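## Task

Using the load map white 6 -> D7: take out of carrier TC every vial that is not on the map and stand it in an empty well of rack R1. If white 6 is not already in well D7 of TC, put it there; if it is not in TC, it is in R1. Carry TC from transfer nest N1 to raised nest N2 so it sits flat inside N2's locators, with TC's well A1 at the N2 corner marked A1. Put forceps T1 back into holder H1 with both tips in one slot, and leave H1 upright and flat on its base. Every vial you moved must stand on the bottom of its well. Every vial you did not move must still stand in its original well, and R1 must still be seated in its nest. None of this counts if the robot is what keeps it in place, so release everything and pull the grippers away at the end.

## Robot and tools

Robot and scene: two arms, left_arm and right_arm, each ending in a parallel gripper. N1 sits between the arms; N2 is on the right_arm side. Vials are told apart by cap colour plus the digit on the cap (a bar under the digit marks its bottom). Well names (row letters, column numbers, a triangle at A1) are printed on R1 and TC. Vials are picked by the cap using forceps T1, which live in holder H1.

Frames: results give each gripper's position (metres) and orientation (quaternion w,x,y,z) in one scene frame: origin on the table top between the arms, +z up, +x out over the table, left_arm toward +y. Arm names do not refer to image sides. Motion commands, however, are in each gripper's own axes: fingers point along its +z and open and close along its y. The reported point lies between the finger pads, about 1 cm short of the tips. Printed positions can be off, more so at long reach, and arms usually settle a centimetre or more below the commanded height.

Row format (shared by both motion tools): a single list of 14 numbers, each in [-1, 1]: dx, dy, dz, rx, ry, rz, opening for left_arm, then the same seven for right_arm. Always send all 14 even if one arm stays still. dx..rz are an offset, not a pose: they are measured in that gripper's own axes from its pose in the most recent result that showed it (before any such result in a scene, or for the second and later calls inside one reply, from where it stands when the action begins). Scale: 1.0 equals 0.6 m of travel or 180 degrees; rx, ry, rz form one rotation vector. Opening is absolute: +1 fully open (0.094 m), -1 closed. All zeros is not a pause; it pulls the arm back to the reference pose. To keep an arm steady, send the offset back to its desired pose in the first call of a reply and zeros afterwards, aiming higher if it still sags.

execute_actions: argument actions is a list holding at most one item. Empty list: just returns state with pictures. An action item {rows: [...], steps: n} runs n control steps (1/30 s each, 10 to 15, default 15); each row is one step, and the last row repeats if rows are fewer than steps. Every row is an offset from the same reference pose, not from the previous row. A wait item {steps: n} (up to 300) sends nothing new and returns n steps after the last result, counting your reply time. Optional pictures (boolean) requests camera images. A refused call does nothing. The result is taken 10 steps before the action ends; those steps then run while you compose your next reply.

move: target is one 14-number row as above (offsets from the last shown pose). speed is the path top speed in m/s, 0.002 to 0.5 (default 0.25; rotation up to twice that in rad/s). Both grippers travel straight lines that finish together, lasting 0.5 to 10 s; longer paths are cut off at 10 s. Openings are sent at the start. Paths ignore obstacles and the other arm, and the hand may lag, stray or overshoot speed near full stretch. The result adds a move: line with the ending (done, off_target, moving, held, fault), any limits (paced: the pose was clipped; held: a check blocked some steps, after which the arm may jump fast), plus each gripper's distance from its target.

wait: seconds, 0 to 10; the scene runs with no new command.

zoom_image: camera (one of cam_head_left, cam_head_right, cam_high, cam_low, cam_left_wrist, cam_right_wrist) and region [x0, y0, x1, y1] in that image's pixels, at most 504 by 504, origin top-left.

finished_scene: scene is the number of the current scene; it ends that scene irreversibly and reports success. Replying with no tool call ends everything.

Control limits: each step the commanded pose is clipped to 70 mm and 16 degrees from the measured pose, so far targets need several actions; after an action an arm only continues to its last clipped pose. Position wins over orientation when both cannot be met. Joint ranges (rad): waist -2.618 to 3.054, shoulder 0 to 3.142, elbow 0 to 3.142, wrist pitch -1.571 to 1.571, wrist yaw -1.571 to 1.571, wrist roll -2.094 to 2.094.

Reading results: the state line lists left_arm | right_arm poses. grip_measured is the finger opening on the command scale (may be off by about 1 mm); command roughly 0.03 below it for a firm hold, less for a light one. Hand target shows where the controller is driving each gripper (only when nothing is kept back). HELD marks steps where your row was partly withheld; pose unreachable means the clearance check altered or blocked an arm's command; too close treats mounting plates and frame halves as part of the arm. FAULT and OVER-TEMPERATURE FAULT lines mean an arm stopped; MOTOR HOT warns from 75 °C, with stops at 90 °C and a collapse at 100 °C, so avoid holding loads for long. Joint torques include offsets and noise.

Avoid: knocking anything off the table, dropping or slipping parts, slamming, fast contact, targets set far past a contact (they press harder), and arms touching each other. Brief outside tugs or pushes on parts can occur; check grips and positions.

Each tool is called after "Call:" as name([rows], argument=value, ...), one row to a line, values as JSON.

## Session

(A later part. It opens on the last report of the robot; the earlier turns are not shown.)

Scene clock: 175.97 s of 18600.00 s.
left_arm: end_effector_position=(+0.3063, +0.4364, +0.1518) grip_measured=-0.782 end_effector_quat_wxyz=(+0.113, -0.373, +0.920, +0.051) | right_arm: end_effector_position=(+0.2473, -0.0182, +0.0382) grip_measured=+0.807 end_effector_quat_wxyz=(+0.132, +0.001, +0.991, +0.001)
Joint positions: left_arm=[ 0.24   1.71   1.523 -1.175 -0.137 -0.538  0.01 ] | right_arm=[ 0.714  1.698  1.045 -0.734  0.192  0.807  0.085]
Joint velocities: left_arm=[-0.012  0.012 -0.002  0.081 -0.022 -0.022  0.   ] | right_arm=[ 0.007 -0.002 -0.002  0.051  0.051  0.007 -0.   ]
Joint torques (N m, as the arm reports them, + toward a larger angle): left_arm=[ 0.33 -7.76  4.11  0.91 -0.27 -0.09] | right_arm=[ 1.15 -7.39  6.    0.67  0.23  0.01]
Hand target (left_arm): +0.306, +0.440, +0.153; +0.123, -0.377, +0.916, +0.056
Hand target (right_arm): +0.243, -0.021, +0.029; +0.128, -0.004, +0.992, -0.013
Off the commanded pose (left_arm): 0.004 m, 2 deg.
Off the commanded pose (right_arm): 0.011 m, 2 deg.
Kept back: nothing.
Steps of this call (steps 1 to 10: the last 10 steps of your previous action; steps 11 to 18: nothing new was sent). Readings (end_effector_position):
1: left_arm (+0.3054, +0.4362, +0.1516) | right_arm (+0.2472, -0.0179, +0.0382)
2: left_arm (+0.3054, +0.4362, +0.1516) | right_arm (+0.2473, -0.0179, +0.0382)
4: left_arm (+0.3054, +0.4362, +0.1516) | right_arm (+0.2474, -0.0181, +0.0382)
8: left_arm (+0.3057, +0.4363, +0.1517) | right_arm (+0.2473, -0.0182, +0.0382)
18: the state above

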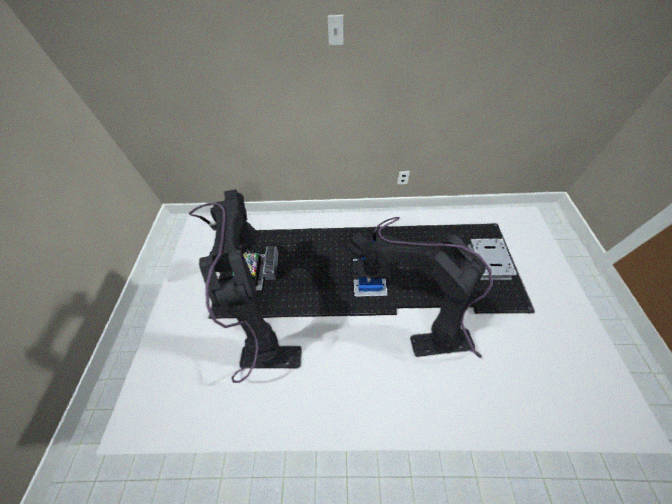

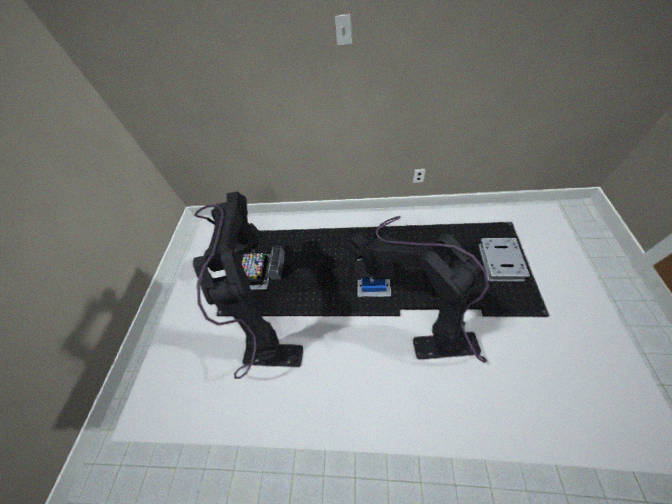

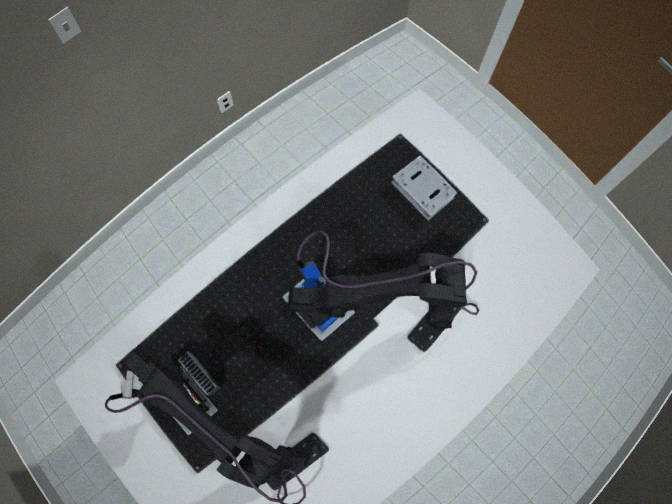

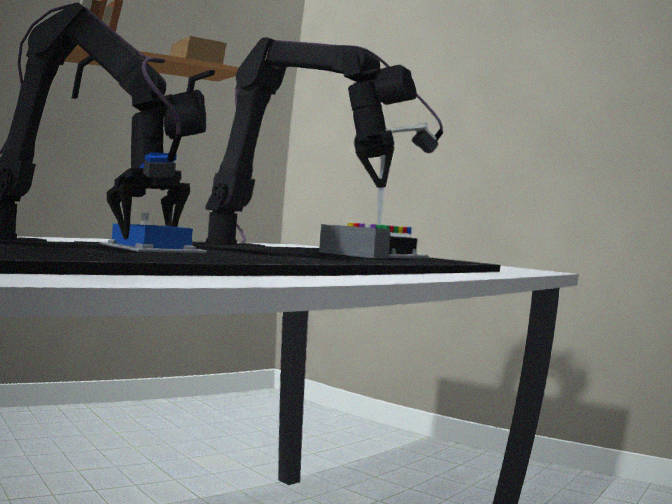

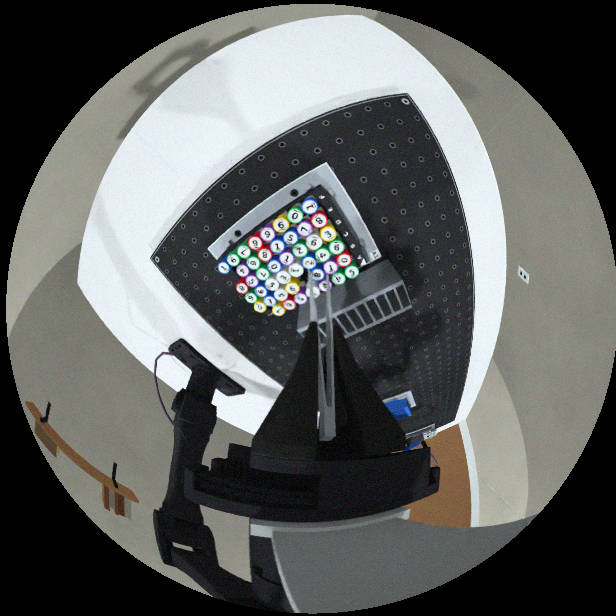

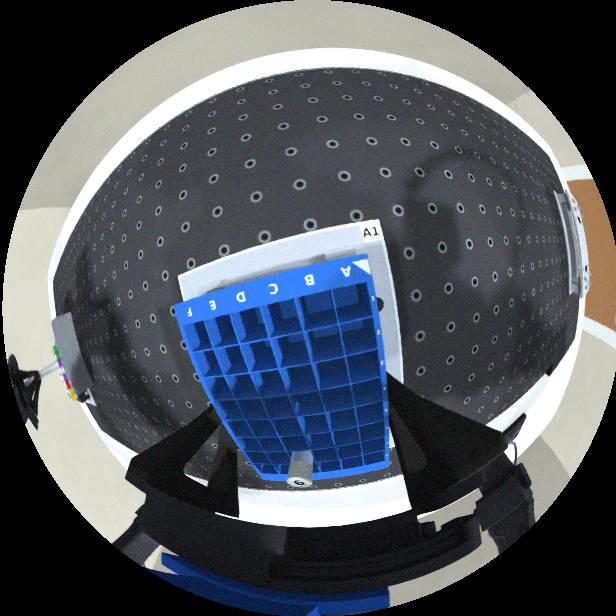

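Call:
execute_actions([
  {"rows": [[-0.0055,-0.0015,-0.0105,0.0014,-0.0024,-0.0004,-0.78,0.0056,-0.0006,0.0030,0.0054,-0.0008,-0.0036,0.78],[-0.0055,-0.0015,-0.0105,0.0014,-0.0024,-0.0004,-0.78,-0.0005,0.0031,-0.0068,0.0020,-0.0040,-0.0027,0.775],[-0.0057,-0.0015,-0.0113,0.0014,-0.0024,-0.0004,-0.78,-0.0066,0.0068,-0.0165,-0.0014,-0.0073,-0.0018,0.775],[-0.0046,-0.0007,-0.0129,0.0008,-0.0013,-0.0002,-0.78,-0.0068,0.0068,-0.0173,-0.0014,-0.0073,-0.0018,0.775],[-0.0052,-0.0007,-0.0154,0.0008,-0.0013,-0.0002,-0.78,-0.0071,0.0068,-0.0184,-0.0014,-0.0073,-0.0018,0.775],[-0.0059,-0.0007,-0.0178,0.0008,-0.0013,-0.0002,-0.78,-0.0076,0.0068,-0.0200,-0.0014,-0.0073,-0.0018,0.775],[-0.0065,-0.0007,-0.0202,0.0008,-0.0013,-0.0002,-0.78,-0.0081,0.0068,-0.0220,-0.0014,-0.0073,-0.0018,0.775],[-0.0073,-0.0006,-0.0235,0.0008,-0.0013,-0.0002,-0.78,-0.0086,0.0068,-0.0239,-0.0014,-0.0073,-0.0018,0.775],[-0.0081,-0.0006,-0.0267,0.0008,-0.0013,-0.0002,-0.78,-0.0091,0.0068,-0.0258,-0.0014,-0.0073,-0.0018,0.775],[-0.0089,-0.0005,-0.0299,0.0008,-0.0013,-0.0002,-0.78,-0.0097,0.0068,-0.0278,-0.0014,-0.0073,-0.0018,0.775],[-0.0098,-0.0005,-0.0332,0.0008,-0.0013,-0.0002,-0.78,-0.0103,0.0068,-0.0302,-0.0014,-0.0073,-0.0018,0.775],[-0.0106,-0.0004,-0.0364,0.0008,-0.0013,-0.0002,-0.78,-0.0110,0.0068,-0.0326,-0.0014,-0.0073,-0.0018,0.775],[-0.0114,-0.0004,-0.0396,0.0008,-0.0013,-0.0002,-0.78,-0.0116,0.0068,-0.0350,-0.0014,-0.0073,-0.0018,0.775],[-0.0120,-0.0004,-0.0420,0.0008,-0.0013,-0.0002,-0.78,-0.0123,0.0068,-0.0374,-0.0014,-0.0073,-0.0018,0.775],[-0.0124,-0.0004,-0.0437,0.0008,-0.0013,-0.0002,-0.78,-0.0127,0.0068,-0.0390,-0.0014,-0.0073,-0.0018,0.775]], "steps": 15},
])

Call:
execute_actions([
  {"steps": 20},
], pictures=true)

Scene clock: 180.17 s of 18600.00 s.
left_arm: end_effector_position=(+0.3057, +0.4362, +0.1517) grip_measured=-0.782 end_effector_quat_wxyz=(+0.112, -0.373, +0.920, +0.051) | right_arm: end_effector_position=(+0.2469, -0.0187, +0.0381) grip_measured=+0.803 end_effector_quat_wxyz=(+0.131, +0.001, +0.991, -0.000)
Joint positions: left_arm=[ 0.24   1.71   1.523 -1.178 -0.137 -0.538  0.01 ] | right_arm=[ 0.714  1.698  1.045 -0.737  0.192  0.807  0.085]
Joint velocities: left_arm=[-0.017 -0.002  0.002 -0.11   0.022 -0.007 -0.   ] | right_arm=[-0.017 -0.007  0.012 -0.066  0.066  0.022 -0.001]
Joint torques (N m, as the arm reports them, + toward a larger angle): left_arm=[ 0.   -6.64  8.45  0.57 -0.08 -0.01] | right_arm=[  1.27 -10.5    8.71   0.45   0.25   0.01]
Steps of this call (steps 1 to 90: nothing new was sent; then 1.03 s passed at rest; steps 91 to 95: the first 5 steps of this action). Readings (end_effector_position):
91: left_arm (+0.3064, +0.4364, +0.1518) | right_arm (+0.2473, -0.0182, +0.0382)
92: left_arm (+0.3064, +0.4364, +0.1518) | right_arm (+0.2472, -0.0182, +0.0382)
94: left_arm (+0.3061, +0.4363, +0.1518) | right_arm (+0.2469, -0.0186, +0.0381)
95: the state above

Scene clock: 180.83 s of 18600.00 s.
left_arm: end_effector_position=(+0.3059, +0.4363, +0.1745) grip_measured=-0.782 end_effector_quat_wxyz=(+0.117, -0.373, +0.919, +0.050) | right_arm: end_effector_position=(+0.2446, -0.0212, +0.0467) grip_measured=+0.803 end_effector_quat_wxyz=(+0.125, +0.000, +0.992, -0.007)
Joint positions: left_arm=[ 0.24   1.71   1.612 -1.257 -0.137 -0.538  0.01 ] | right_arm=[ 0.714  1.688  1.073 -0.794  0.193  0.807  0.085]
Joint velocities: left_arm=[-0.007  0.002  0.002 -0.081 -0.022  0.022 -0.   ] | right_arm=[-0.012  0.017  0.002  0.007  0.037  0.022 -0.001]
Joint torques (N m, as the arm reports them, + toward a larger angle): left_arm=[ 0.12 -6.06  7.68  0.6  -0.06 -0.01] | right_arm=[  1.22 -11.11   9.11   0.5    0.24   0.02]
Hand target (left_arm): +0.307, +0.437, +0.179; +0.117, -0.373, +0.919, +0.050
Hand target (right_arm): +0.248, -0.015, +0.062; +0.144, -0.002, +0.990, +0.003
Off the commanded pose (left_arm): 0.005 m, 0 deg.
Off the commanded pose (right_arm): 0.018 m, 2 deg.
Kept back: nothing.
Steps of this call (steps 1 to 10: the last 10 steps of your previous action; steps 11 to 20: nothing new was sent). Readings (end_effector_position):
1: left_arm (+0.3051, +0.4361, +0.1521) | right_arm (+0.2468, -0.0187, +0.0381)
2: left_arm (+0.3048, +0.4360, +0.1531) | right_arm (+0.2467, -0.0189, +0.0381)
4: left_arm (+0.3051, +0.4361, +0.1567) | right_arm (+0.2468, -0.0188, +0.0385)
8: left_arm (+0.3079, +0.4367, +0.1671) | right_arm (+0.2469, -0.0188, +0.0413)
20: the state above

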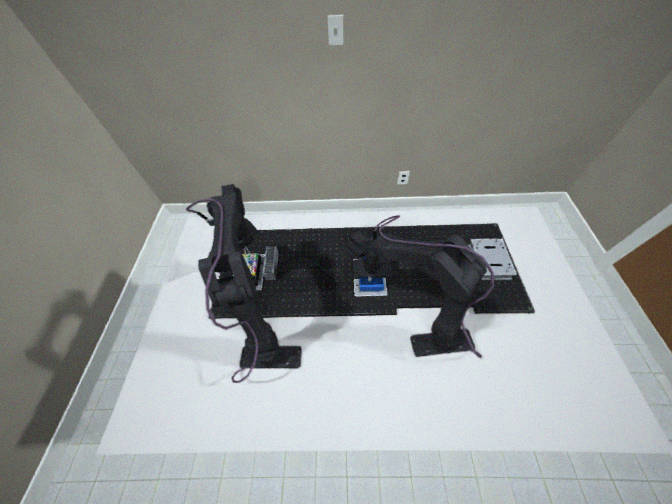

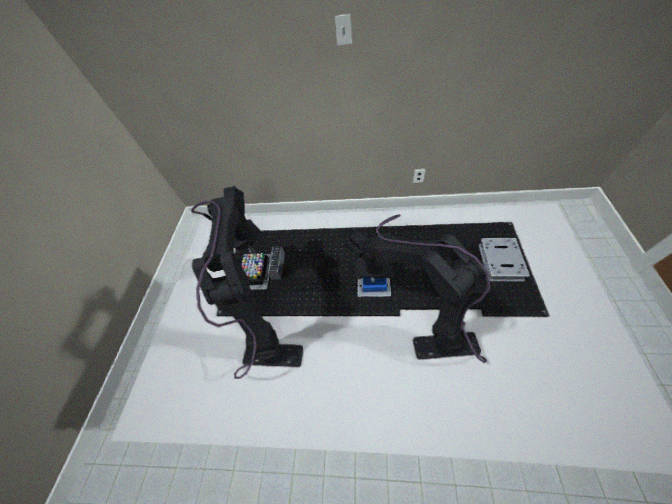

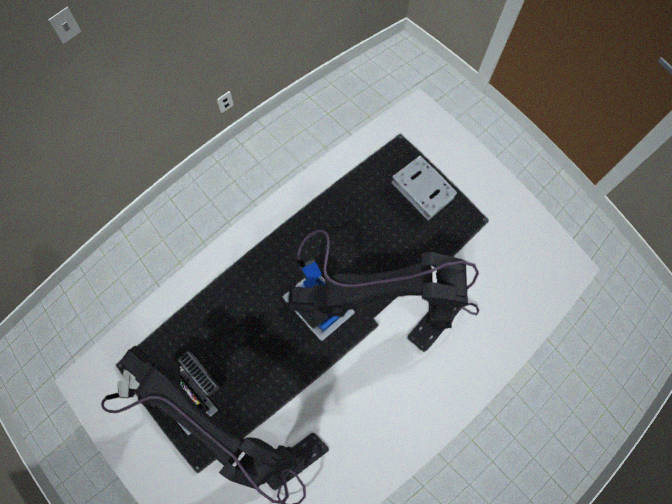

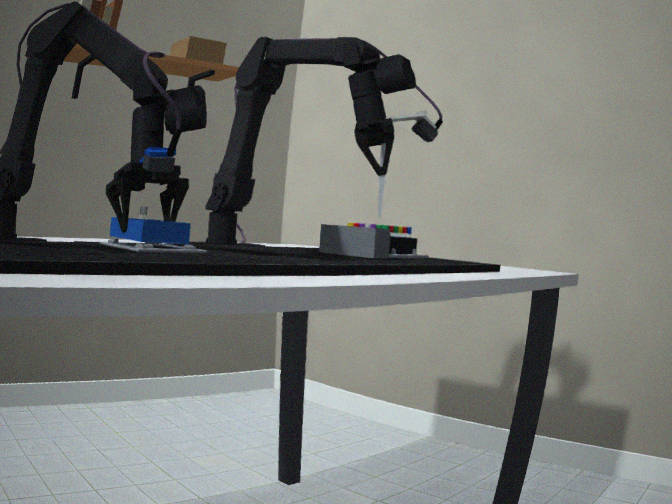

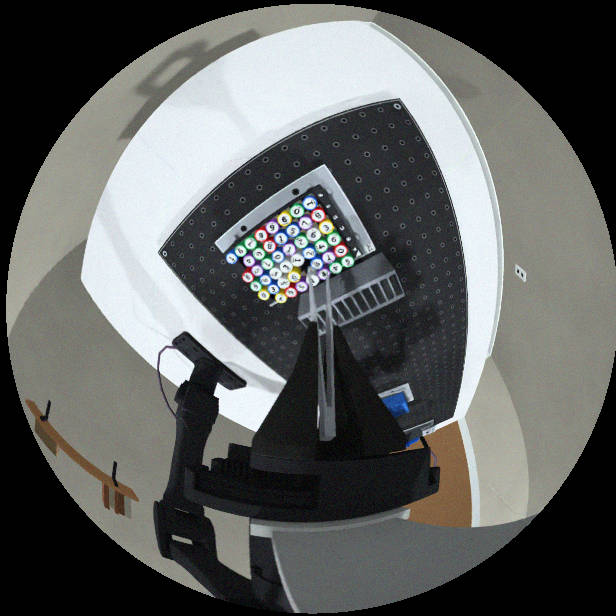

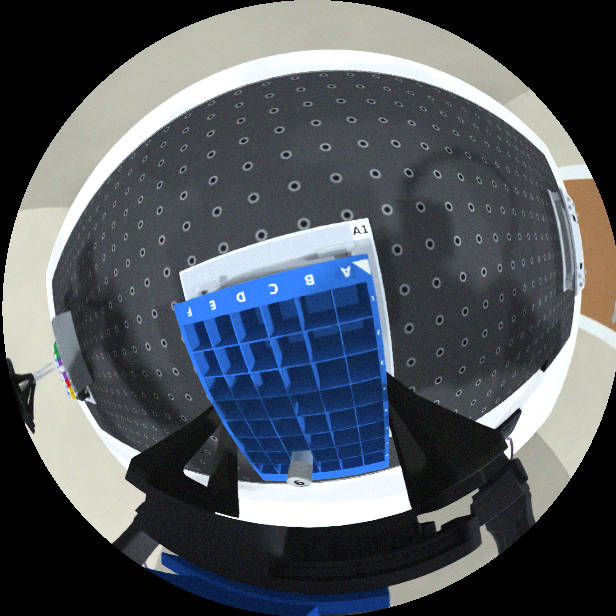

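Call:
zoom_image(camera="cam_right_wrist", region=[500, 170, 616, 310])

Call:
zoom_image(camera="cam_high", region=[375, 140, 475, 240])

Region (500, 170, 616, 310) of cam_right_wrist's 616x616 image, scaled by 3.600, with more detail than that image has; it fills the left 418 columns of this view, and the rest is white.

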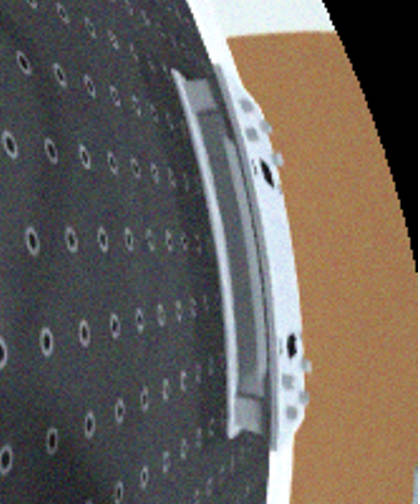

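Region (375, 140, 475, 240) of cam_high's 672x504 image, scaled by 5.040, with more detail than that image has.

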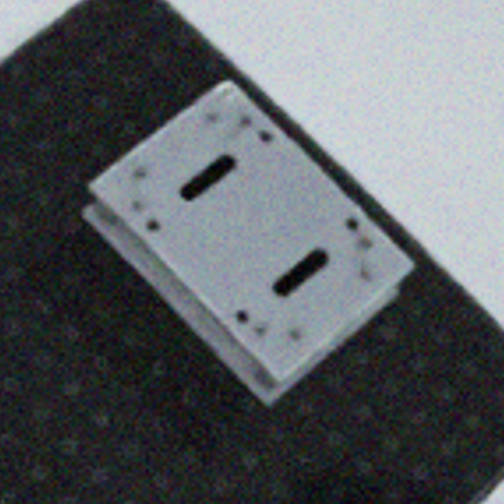

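Call:
execute_actions([
  {"rows": [[-0.003,0,-0.007,0,0,0,-0.785,-0.0134,0.0115,-0.0261,-0.0064,-0.0121,-0.0005,0.775],[-0.003,0,-0.007,0,0,0,-0.79,-0.0142,0.0115,-0.0293,-0.0064,-0.0121,-0.0005,0.775],[-0.003,0,-0.007,0,0,0,-0.795,-0.0153,0.0114,-0.0334,-0.0064,-0.0121,-0.0005,0.775],[-0.003,0,-0.007,0,0,0,-0.80,-0.0165,0.0113,-0.0382,-0.0064,-0.0121,-0.0005,0.775],[-0.003,0,-0.007,0,0,0,-0.80,-0.0177,0.0113,-0.0430,-0.0064,-0.0121,-0.0005,0.775],[-0.003,0,-0.007,0,0,0,-0.80,-0.0190,0.0112,-0.0479,-0.0064,-0.0121,-0.0005,0.775],[-0.003,0,-0.007,0,0,0,-0.80,-0.0202,0.0111,-0.0527,-0.0064,-0.0121,-0.0005,0.775],[-0.003,0,-0.007,0,0,0,-0.80,-0.0215,0.0111,-0.0576,-0.0064,-0.0121,-0.0005,0.775],[-0.003,0,-0.007,0,0,0,-0.80,-0.0225,0.0110,-0.0616,-0.0064,-0.0121,-0.0005,0.775],[-0.003,0,-0.007,0,0,0,-0.80,-0.0233,0.0110,-0.0648,-0.0064,-0.0121,-0.0005,0.775]], "steps": 10},
])

Call:
move(target=[0.0111,-0.1468,-0.0131,0.0631,-0.004,0.2419,-0.80,-0.1092,-0.7658,-0.0385,-0.0019,-0.0100,0.0006,0.775], speed=0.25)

Scene clock: 185.43 s of 18600.00 s.
left_arm: end_effector_position=(+0.3052, +0.4361, +0.1743) grip_measured=-0.782 end_effector_quat_wxyz=(+0.115, -0.373, +0.919, +0.050) | right_arm: end_effector_position=(+0.2442, -0.0217, +0.0466) grip_measured=+0.803 end_effector_quat_wxyz=(+0.124, -0.000, +0.992, -0.008)
Joint positions: left_arm=[ 0.24   1.71   1.612 -1.26  -0.137 -0.538  0.01 ] | right_arm=[ 0.714  1.688  1.073 -0.797  0.193  0.807  0.085]
Joint velocities: left_arm=[ 0.007 -0.017  0.007 -0.037  0.007  0.022 -0.   ] | right_arm=[-0.012  0.007  0.002 -0.081 -0.051  0.037  0.   ]
Joint torques (N m, as the arm reports them, + toward a larger angle): left_arm=[ 0.14 -5.98  7.65  0.6  -0.06  0.01] | right_arm=[  1.19 -11.08   9.13   0.49   0.23   0.  ]
Kept back: the last 10 steps of this action.
Steps of this call (steps 1 to 90: nothing new was sent; then 1.60 s passed at rest). Readings (end_effector_position):
1: left_arm (+0.3057, +0.4362, +0.1745) | right_arm (+0.2446, -0.0213, +0.0467)
2: left_arm (+0.3056, +0.4362, +0.1744) | right_arm (+0.2444, -0.0214, +0.0466)
4: left_arm (+0.3054, +0.4362, +0.1744) | right_arm (+0.2444, -0.0215, +0.0466)
8: left_arm (+0.3052, +0.4361, +0.1744) | right_arm (+0.2443, -0.0216, +0.0466)
90: the state above

Scene clock: 188.80 s of 18600.00 s.
left_arm: end_effector_position=(+0.3541, +0.3716, +0.1731) grip_measured=-0.798 end_effector_quat_wxyz=(+0.118, -0.001, +0.993, +0.007) | right_arm: end_effector_position=(+0.2965, -0.4675, +0.1030) grip_measured=+0.803 end_effector_quat_wxyz=(+0.128, +0.008, +0.992, +0.008)
Joint positions: left_arm=[ 0.119  1.832  1.756 -1.258  0.009  0.094  0.01 ] | right_arm=[-0.858  1.802  1.437 -1.026 -0.185 -0.716  0.085]
Joint velocities: left_arm=[-0.007  0.022  0.012 -0.007 -0.007 -0.037  0.   ] | right_arm=[-0.022  0.007  0.002 -0.037 -0.007 -0.037  0.001]
Joint torques (N m, as the arm reports them, + toward a larger angle): left_arm=[-0.47 -7.15  7.94  0.81  0.15  0.08] | right_arm=[ 0.   -9.62  9.58  0.57 -0.28 -0.08]
Hand target (left_arm): +0.361, +0.368, +0.181; +0.132, +0.007, +0.991, +0.003
Hand target (right_arm): +0.303, -0.469, +0.108; +0.138, +0.003, +0.990, +0.011
Off your previous action's commanded pose (left_arm): 0.005 m, 0 deg at its last step (step 10 of this call).
Off your previous action's commanded pose (right_arm): 0.022 m, 2 deg at its last step (step 10 of this call).
Off the commanded pose (left_arm): 0.010 m, 2 deg.
Off the commanded pose (right_arm): 0.018 m, 2 deg.
Kept back: nothing.
move: off_target (right_arm)

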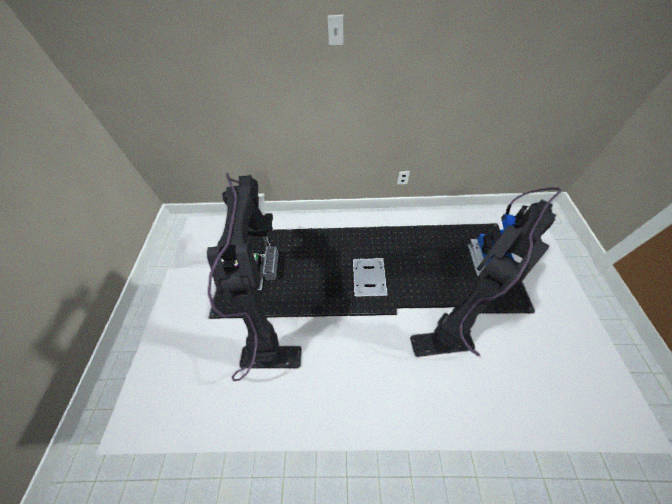

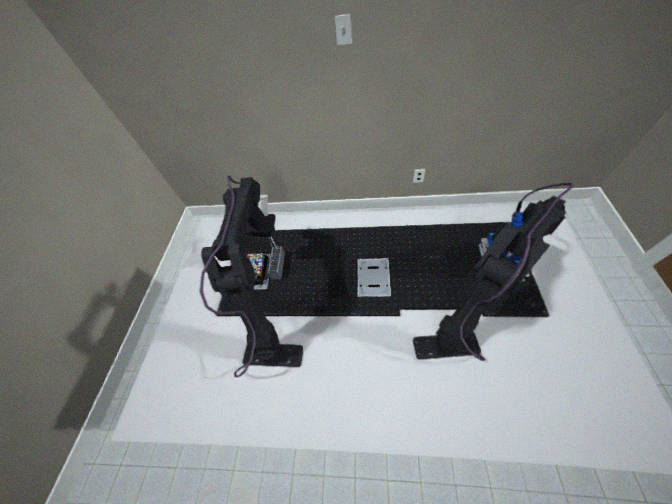

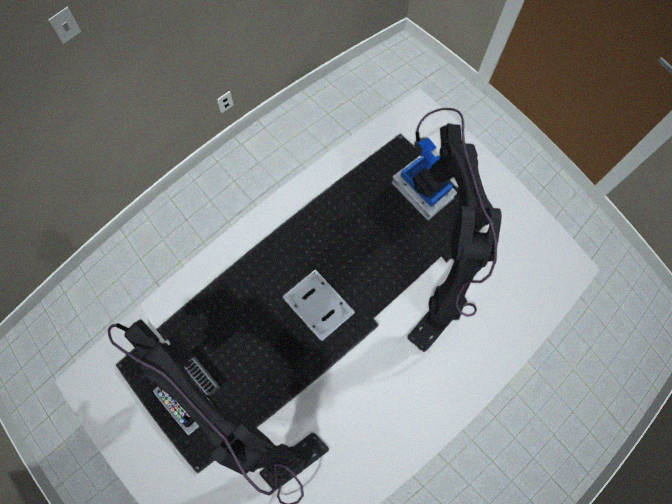

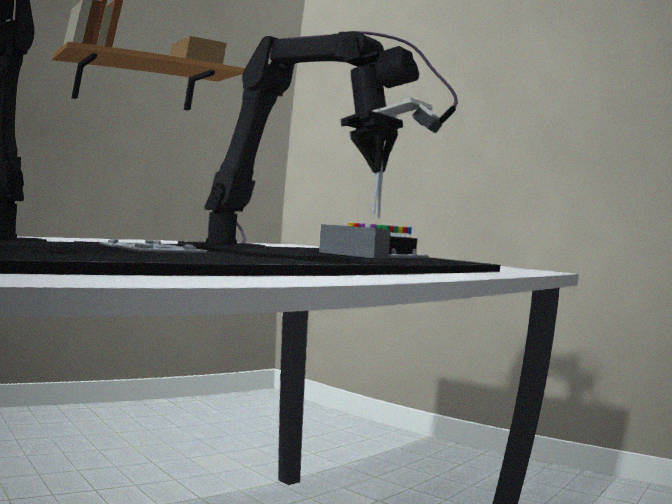

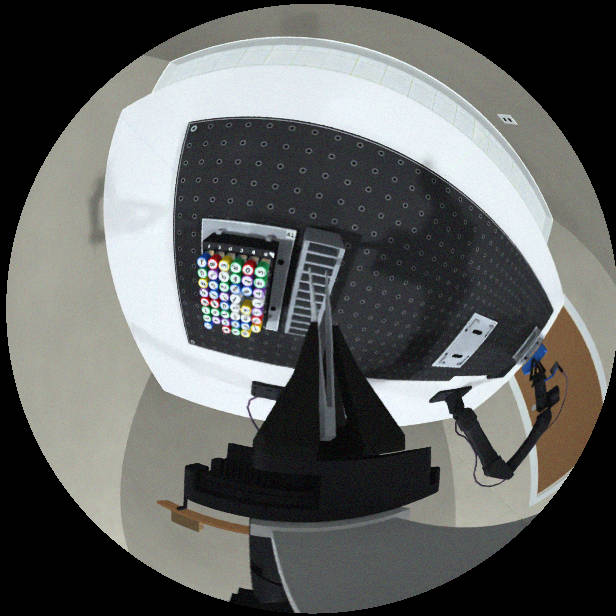

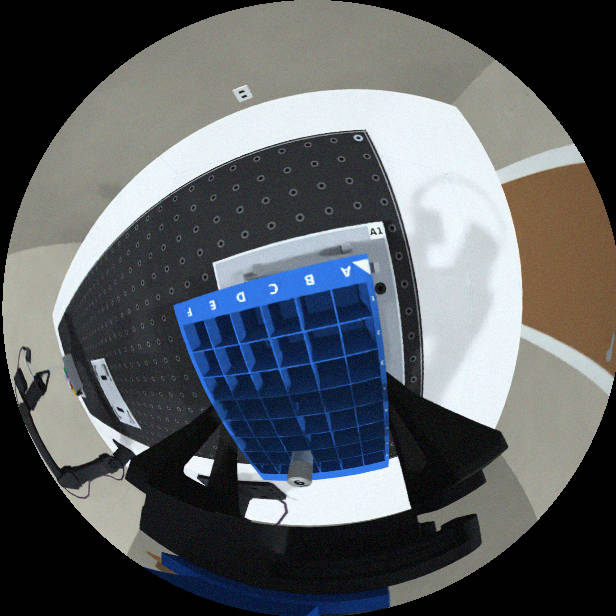

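Call:
execute_actions(actions=[])

Scene clock: 190.37 s of 18600.00 s.
left_arm: end_effector_position=(+0.3541, +0.3715, +0.1731) grip_measured=-0.798 end_effector_quat_wxyz=(+0.118, -0.000, +0.993, +0.007) | right_arm: end_effector_position=(+0.2963, -0.4672, +0.1030) grip_measured=+0.803 end_effector_quat_wxyz=(+0.128, +0.007, +0.992, +0.009)
Joint positions: left_arm=[ 0.119  1.832  1.756 -1.258  0.01   0.095  0.01 ] | right_arm=[-0.858  1.802  1.438 -1.028 -0.185 -0.718  0.085]
Joint velocities: left_arm=[-0.002 -0.007  0.022 -0.066  0.007 -0.022 -0.001] | right_arm=[-0.002  0.002  0.017 -0.022 -0.037 -0.007  0.   ]
Joint torques (N m, as the arm reports them, + toward a larger angle): left_arm=[-0.49 -7.13  7.98  0.81  0.17  0.09] | right_arm=[-0.03 -9.6   9.6   0.55 -0.27 -0.1 ]
Hand target (left_arm): +0.361, +0.368, +0.181; +0.132, +0.007, +0.991, +0.003
Hand target (right_arm): +0.303, -0.469, +0.108; +0.138, +0.003, +0.990, +0.011
Off the commanded pose (left_arm): 0.010 m, 2 deg.
Off the commanded pose (right_arm): 0.019 m, 2 deg.
Kept back: nothing.
Steps of this call (steps 1 to 47: nothing new was sent). Readings (end_effector_position):
1: left_arm (+0.3541, +0.3716, +0.1731) | right_arm (+0.2965, -0.4675, +0.1030)
2: left_arm (+0.3541, +0.3716, +0.1731) | right_arm (+0.2965, -0.4674, +0.1030)
4: left_arm (+0.3541, +0.3716, +0.1731) | right_arm (+0.2964, -0.4673, +0.1030)
8: left_arm (+0.3541, +0.3715, +0.1731) | right_arm (+0.2963, -0.4672, +0.1030)
47: the state above

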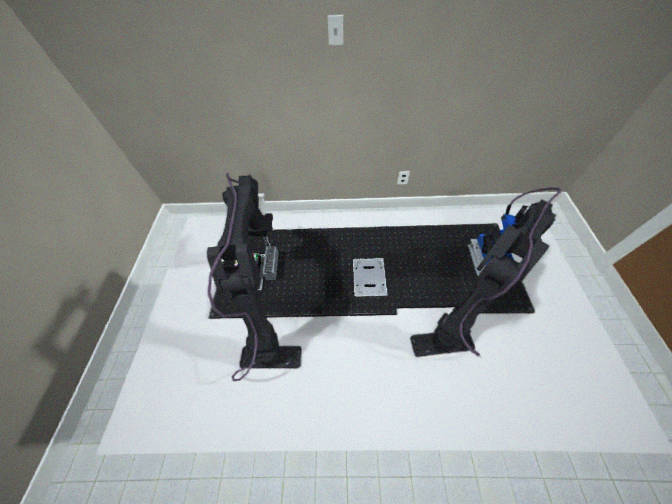

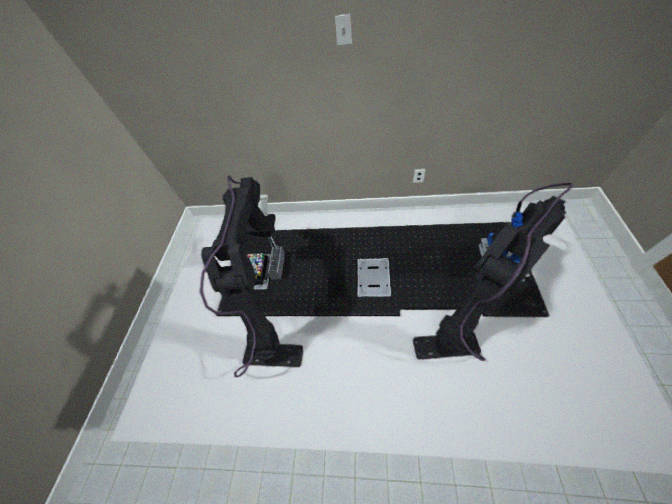

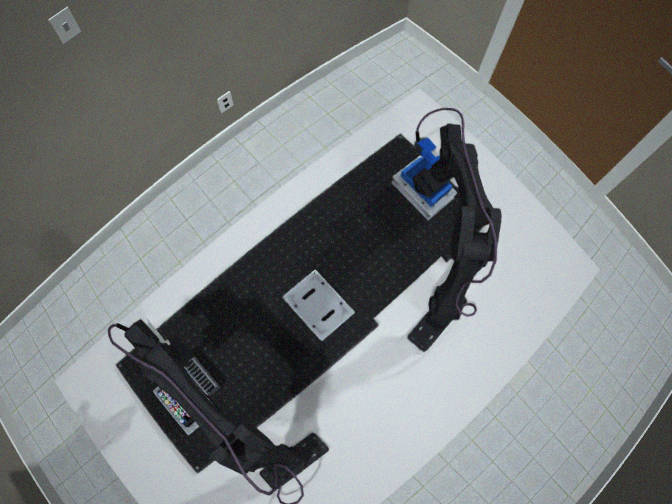

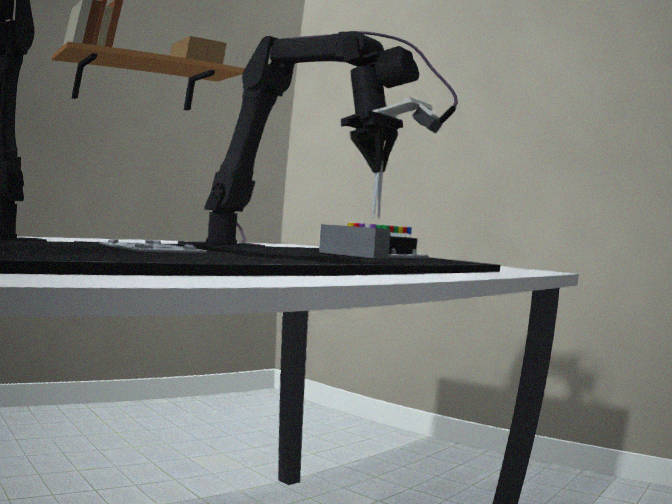

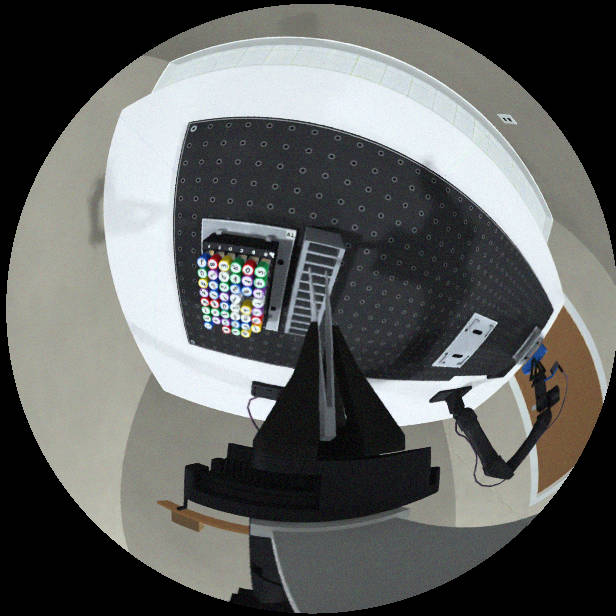

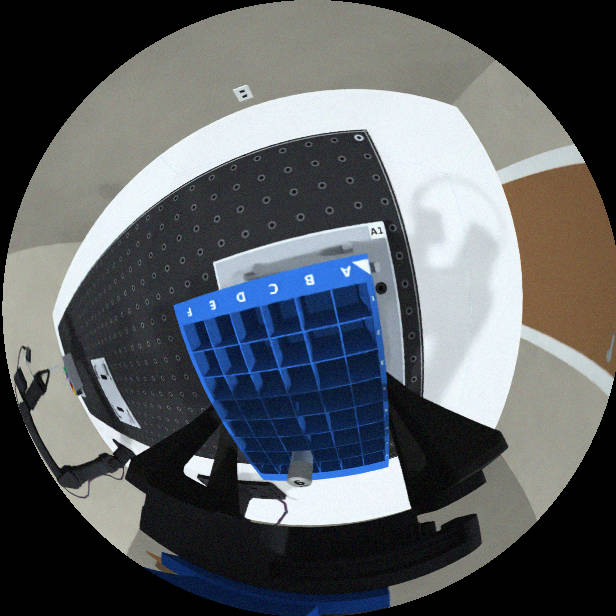

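Call:
zoom_image(camera="cam_left_wrist", region=[270, 215, 370, 315])

Call:
zoom_image(camera="cam_right_wrist", region=[190, 200, 430, 330])

Region (270, 215, 370, 315) of cam_left_wrist's 616x616 image, scaled by 5.040, with more detail than that image has.

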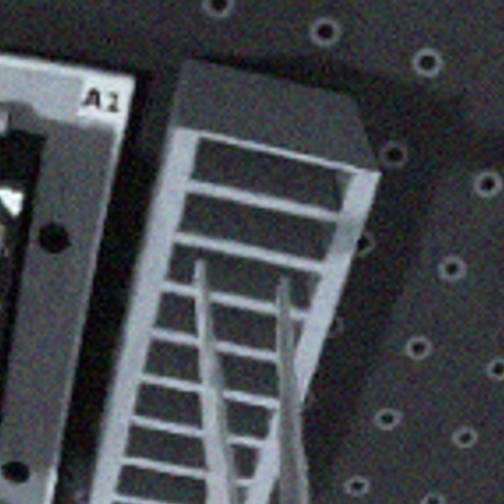

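Region (190, 200, 430, 330) of cam_right_wrist's 616x616 image, scaled by 2.100, with more detail than that image has; it fills the top 273 rows of this view, and the rest is white.

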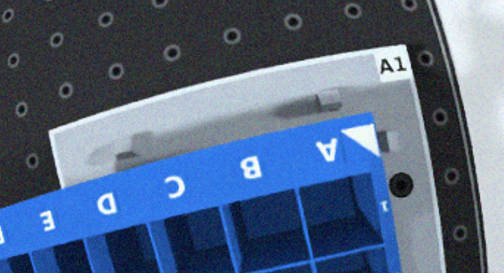

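Call:
execute_actions([
  {"rows": [
[-0.0140,-0.0069,-0.0079,0.0031,-0.0091,0.0041,-0.80, -0.0137,-0.0048,-0.0056,-0.0010,-0.0068,-0.0024,0.775],
[-0.0136,-0.0081,-0.0056,0.0031,-0.0091,0.0041,-0.80, -0.0144,-0.0069,-0.0059,-0.0002,-0.0070,-0.0024,0.775],
[-0.0132,-0.0093,-0.0032,0.0031,-0.0091,0.0041,-0.80, -0.0152,-0.0090,-0.0062,0.0006,-0.0073,-0.0024,0.775],
[-0.0128,-0.0105,-0.0009,0.0031,-0.0091,0.0041,-0.80, -0.0159,-0.0111,-0.0064,0.0013,-0.0075,-0.0024,0.775],
[-0.0124,-0.0117,0.0014,0.0031,-0.0091,0.0041,-0.80, -0.0166,-0.0132,-0.0067,0.0021,-0.0078,-0.0024,0.775],
[-0.0120,-0.0128,0.0037,0.0031,-0.0091,0.0041,-0.80, -0.0173,-0.0153,-0.0070,0.0028,-0.0080,-0.0024,0.775],
[-0.0115,-0.0128,0.0061,0.0031,-0.0091,0.0041,-0.80, -0.0180,-0.0174,-0.0073,0.0036,-0.0083,-0.0024,0.775],
[-0.0111,-0.0128,0.0084,0.0031,-0.0091,0.0041,-0.80, -0.0187,-0.0195,-0.0076,0.0043,-0.0085,-0.0024,0.775],
[-0.0107,-0.0128,0.0107,0.0031,-0.0091,0.0041,-0.80, -0.0195,-0.0216,-0.0079,0.0051,-0.0088,-0.0024,0.775],
[-0.0103,-0.0128,0.0130,0.0031,-0.0091,0.0041,-0.80, -0.0202,-0.0237,-0.0081,0.0058,-0.0090,-0.0024,0.775],
[-0.0099,-0.0128,0.0154,0.0031,-0.0091,0.0041,-0.80, -0.0209,-0.0258,-0.0084,0.0066,-0.0093,-0.0024,0.775],
[-0.0095,-0.0128,0.0177,0.0031,-0.0091,0.0041,-0.80, -0.0216,-0.0279,-0.0087,0.0073,-0.0095,-0.0024,0.775]
], "steps": 15},
])

Call:
execute_actions([
  {"steps": 25},
], pictures=true)

Scene clock: 195.93 s of 18600.00 s.
left_arm: end_effector_position=(+0.3543, +0.3705, +0.1731) grip_measured=-0.798 end_effector_quat_wxyz=(+0.118, +0.001, +0.993, +0.006) | right_arm: end_effector_position=(+0.2972, -0.4680, +0.1039) grip_measured=+0.803 end_effector_quat_wxyz=(+0.128, +0.007, +0.992, +0.008)
Joint positions: left_arm=[ 0.117  1.832  1.756 -1.258  0.01   0.095  0.01 ] | right_arm=[-0.858  1.805  1.445 -1.031 -0.185 -0.718  0.085]
Joint velocities: left_arm=[-0.042  0.017 -0.017 -0.037  0.022  0.051  0.   ] | right_arm=[ 0.012  0.071  0.12   0.037 -0.051  0.007 -0.   ]
Joint torques (N m, as the arm reports them, + toward a larger angle): left_arm=[-0.82 -7.54  5.29  1.03  0.13 -0.05] | right_arm=[-0.45 -9.52  9.67  0.61 -0.2  -0.1 ]
Steps of this call (steps 1 to 90: nothing new was sent; then 2.40 s passed at rest; steps 91 to 95: the first 5 steps of this action). Readings (end_effector_position):
91: left_arm (+0.3541, +0.3715, +0.1731) | right_arm (+0.2963, -0.4672, +0.1030)
92: left_arm (+0.3541, +0.3715, +0.1731) | right_arm (+0.2963, -0.4672, +0.1030)
94: left_arm (+0.3542, +0.3711, +0.1731) | right_arm (+0.2964, -0.4673, +0.1033)
95: the state above

Scene clock: 196.77 s of 18600.00 s.
left_arm: end_effector_position=(+0.3580, +0.3676, +0.1643) grip_measured=-0.798 end_effector_quat_wxyz=(+0.122, +0.005, +0.992, +0.006) | right_arm: end_effector_position=(+0.3041, -0.4744, +0.1067) grip_measured=+0.803 end_effector_quat_wxyz=(+0.133, +0.003, +0.991, +0.003)
Joint positions: left_arm=[ 0.109  1.832  1.718 -1.212  0.01   0.095  0.01 ] | right_arm=[-0.858  1.826  1.481 -1.031 -0.185 -0.726  0.085]
Joint velocities: left_arm=[-0.017  0.022 -0.007  0.066  0.022  0.037 -0.   ] | right_arm=[ 0.012  0.002 -0.002 -0.066  0.007 -0.051 -0.   ]
Joint torques (N m, as the arm reports them, + toward a larger angle): left_arm=[-0.49 -7.82  4.93  1.02  0.12 -0.06] | right_arm=[-1.24 -9.77  9.61  0.67 -0.14 -0.1 ]
Hand target (left_arm): +0.362, +0.364, +0.164; +0.132, +0.007, +0.991, +0.003
Hand target (right_arm): +0.307, -0.484, +0.111; +0.143, +0.005, +0.990, -0.003
Off the commanded pose (left_arm): 0.006 m, 1 deg.
Off the commanded pose (right_arm): 0.011 m, 1 deg.
Kept back: nothing.
Steps of this call (steps 1 to 10: the last 10 steps of your previous action; steps 11 to 25: nothing new was sent). Readings (end_effector_position):
1: left_arm (+0.3548, +0.3697, +0.1732) | right_arm (+0.2981, -0.4689, +0.1043)
2: left_arm (+0.3555, +0.3691, +0.1734) | right_arm (+0.2990, -0.4697, +0.1048)
4: left_arm (+0.3569, +0.3680, +0.1725) | right_arm (+0.3007, -0.4713, +0.1058)
8: left_arm (+0.3564, +0.3675, +0.1662) | right_arm (+0.3035, -0.4739, +0.1069)
25: the state above

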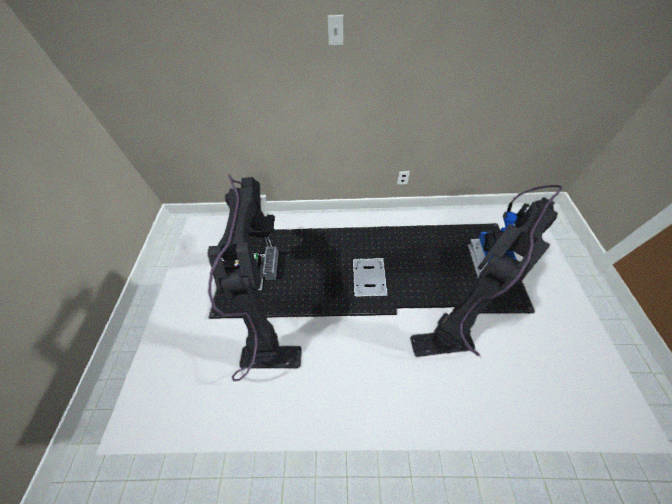

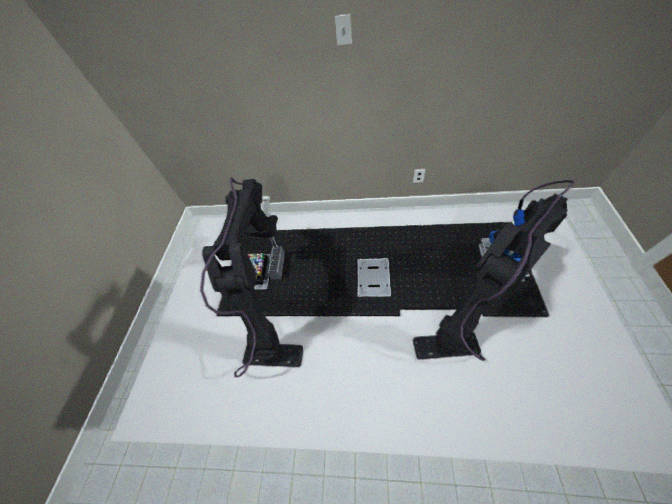

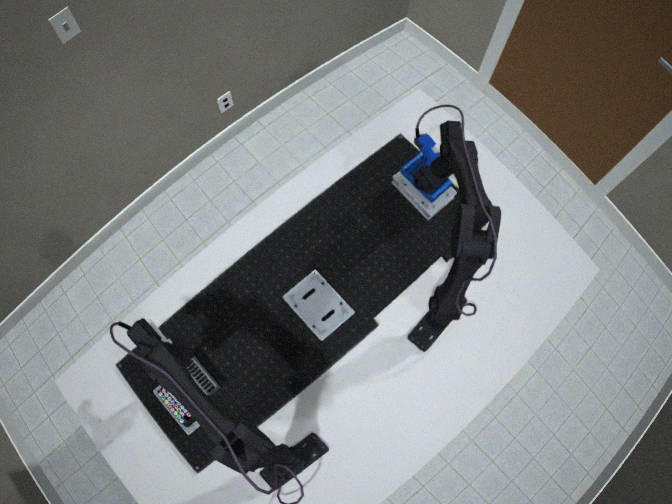

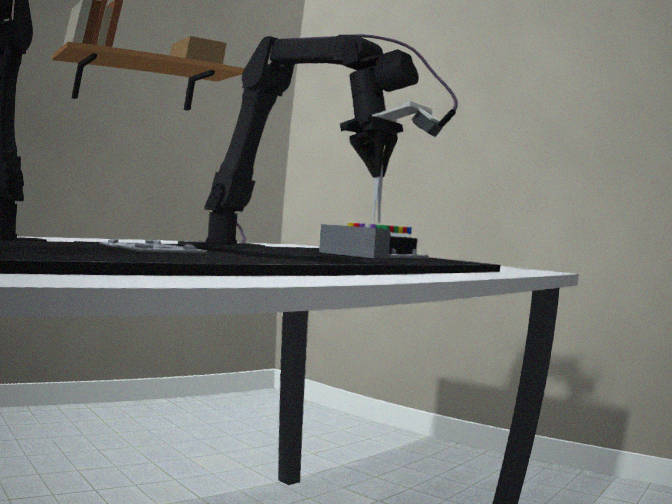

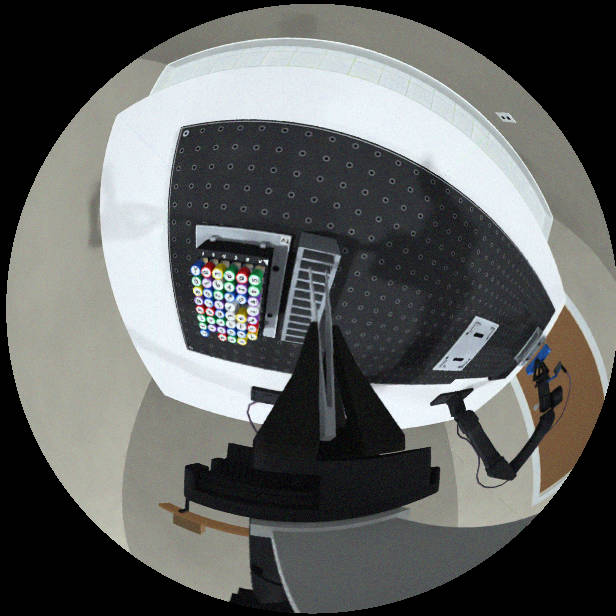

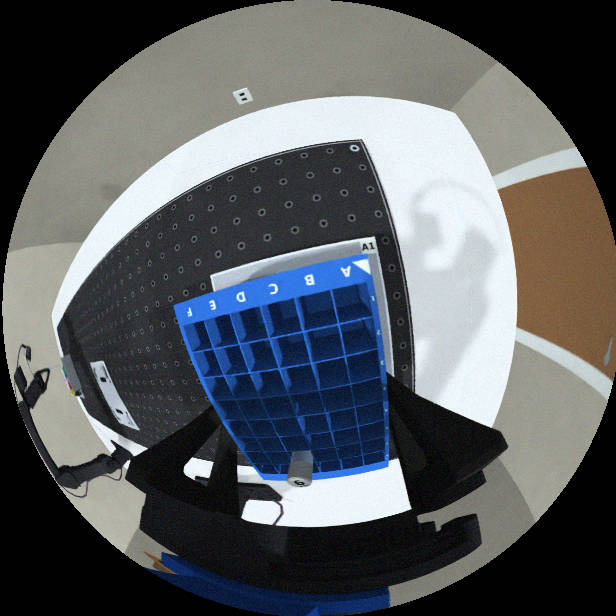

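Call:
zoom_image(camera="cam_left_wrist", region=[270, 215, 370, 315])

Call:
zoom_image(camera="cam_low", region=[310, 160, 430, 270])

Region (270, 215, 370, 315) of cam_left_wrist's 616x616 image, scaled by 5.040, with more detail than that image has.

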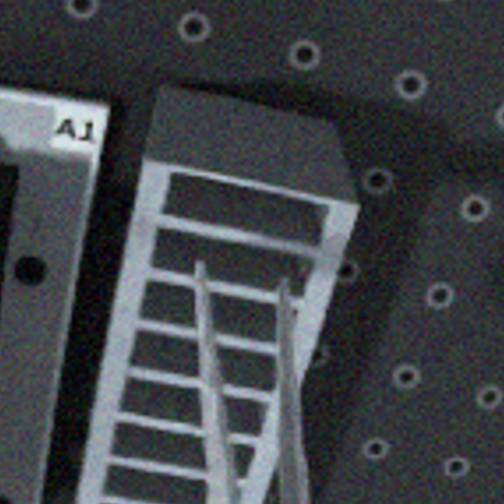

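Region (310, 160, 430, 270) of cam_low's 672x504 image, scaled by 4.200, with more detail than that image has; it fills the top 462 rows of this view, and the rest is white.

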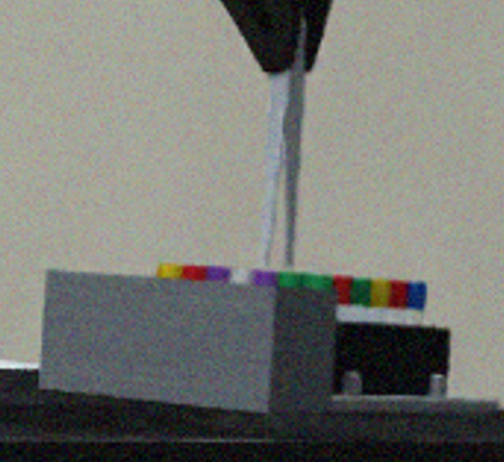

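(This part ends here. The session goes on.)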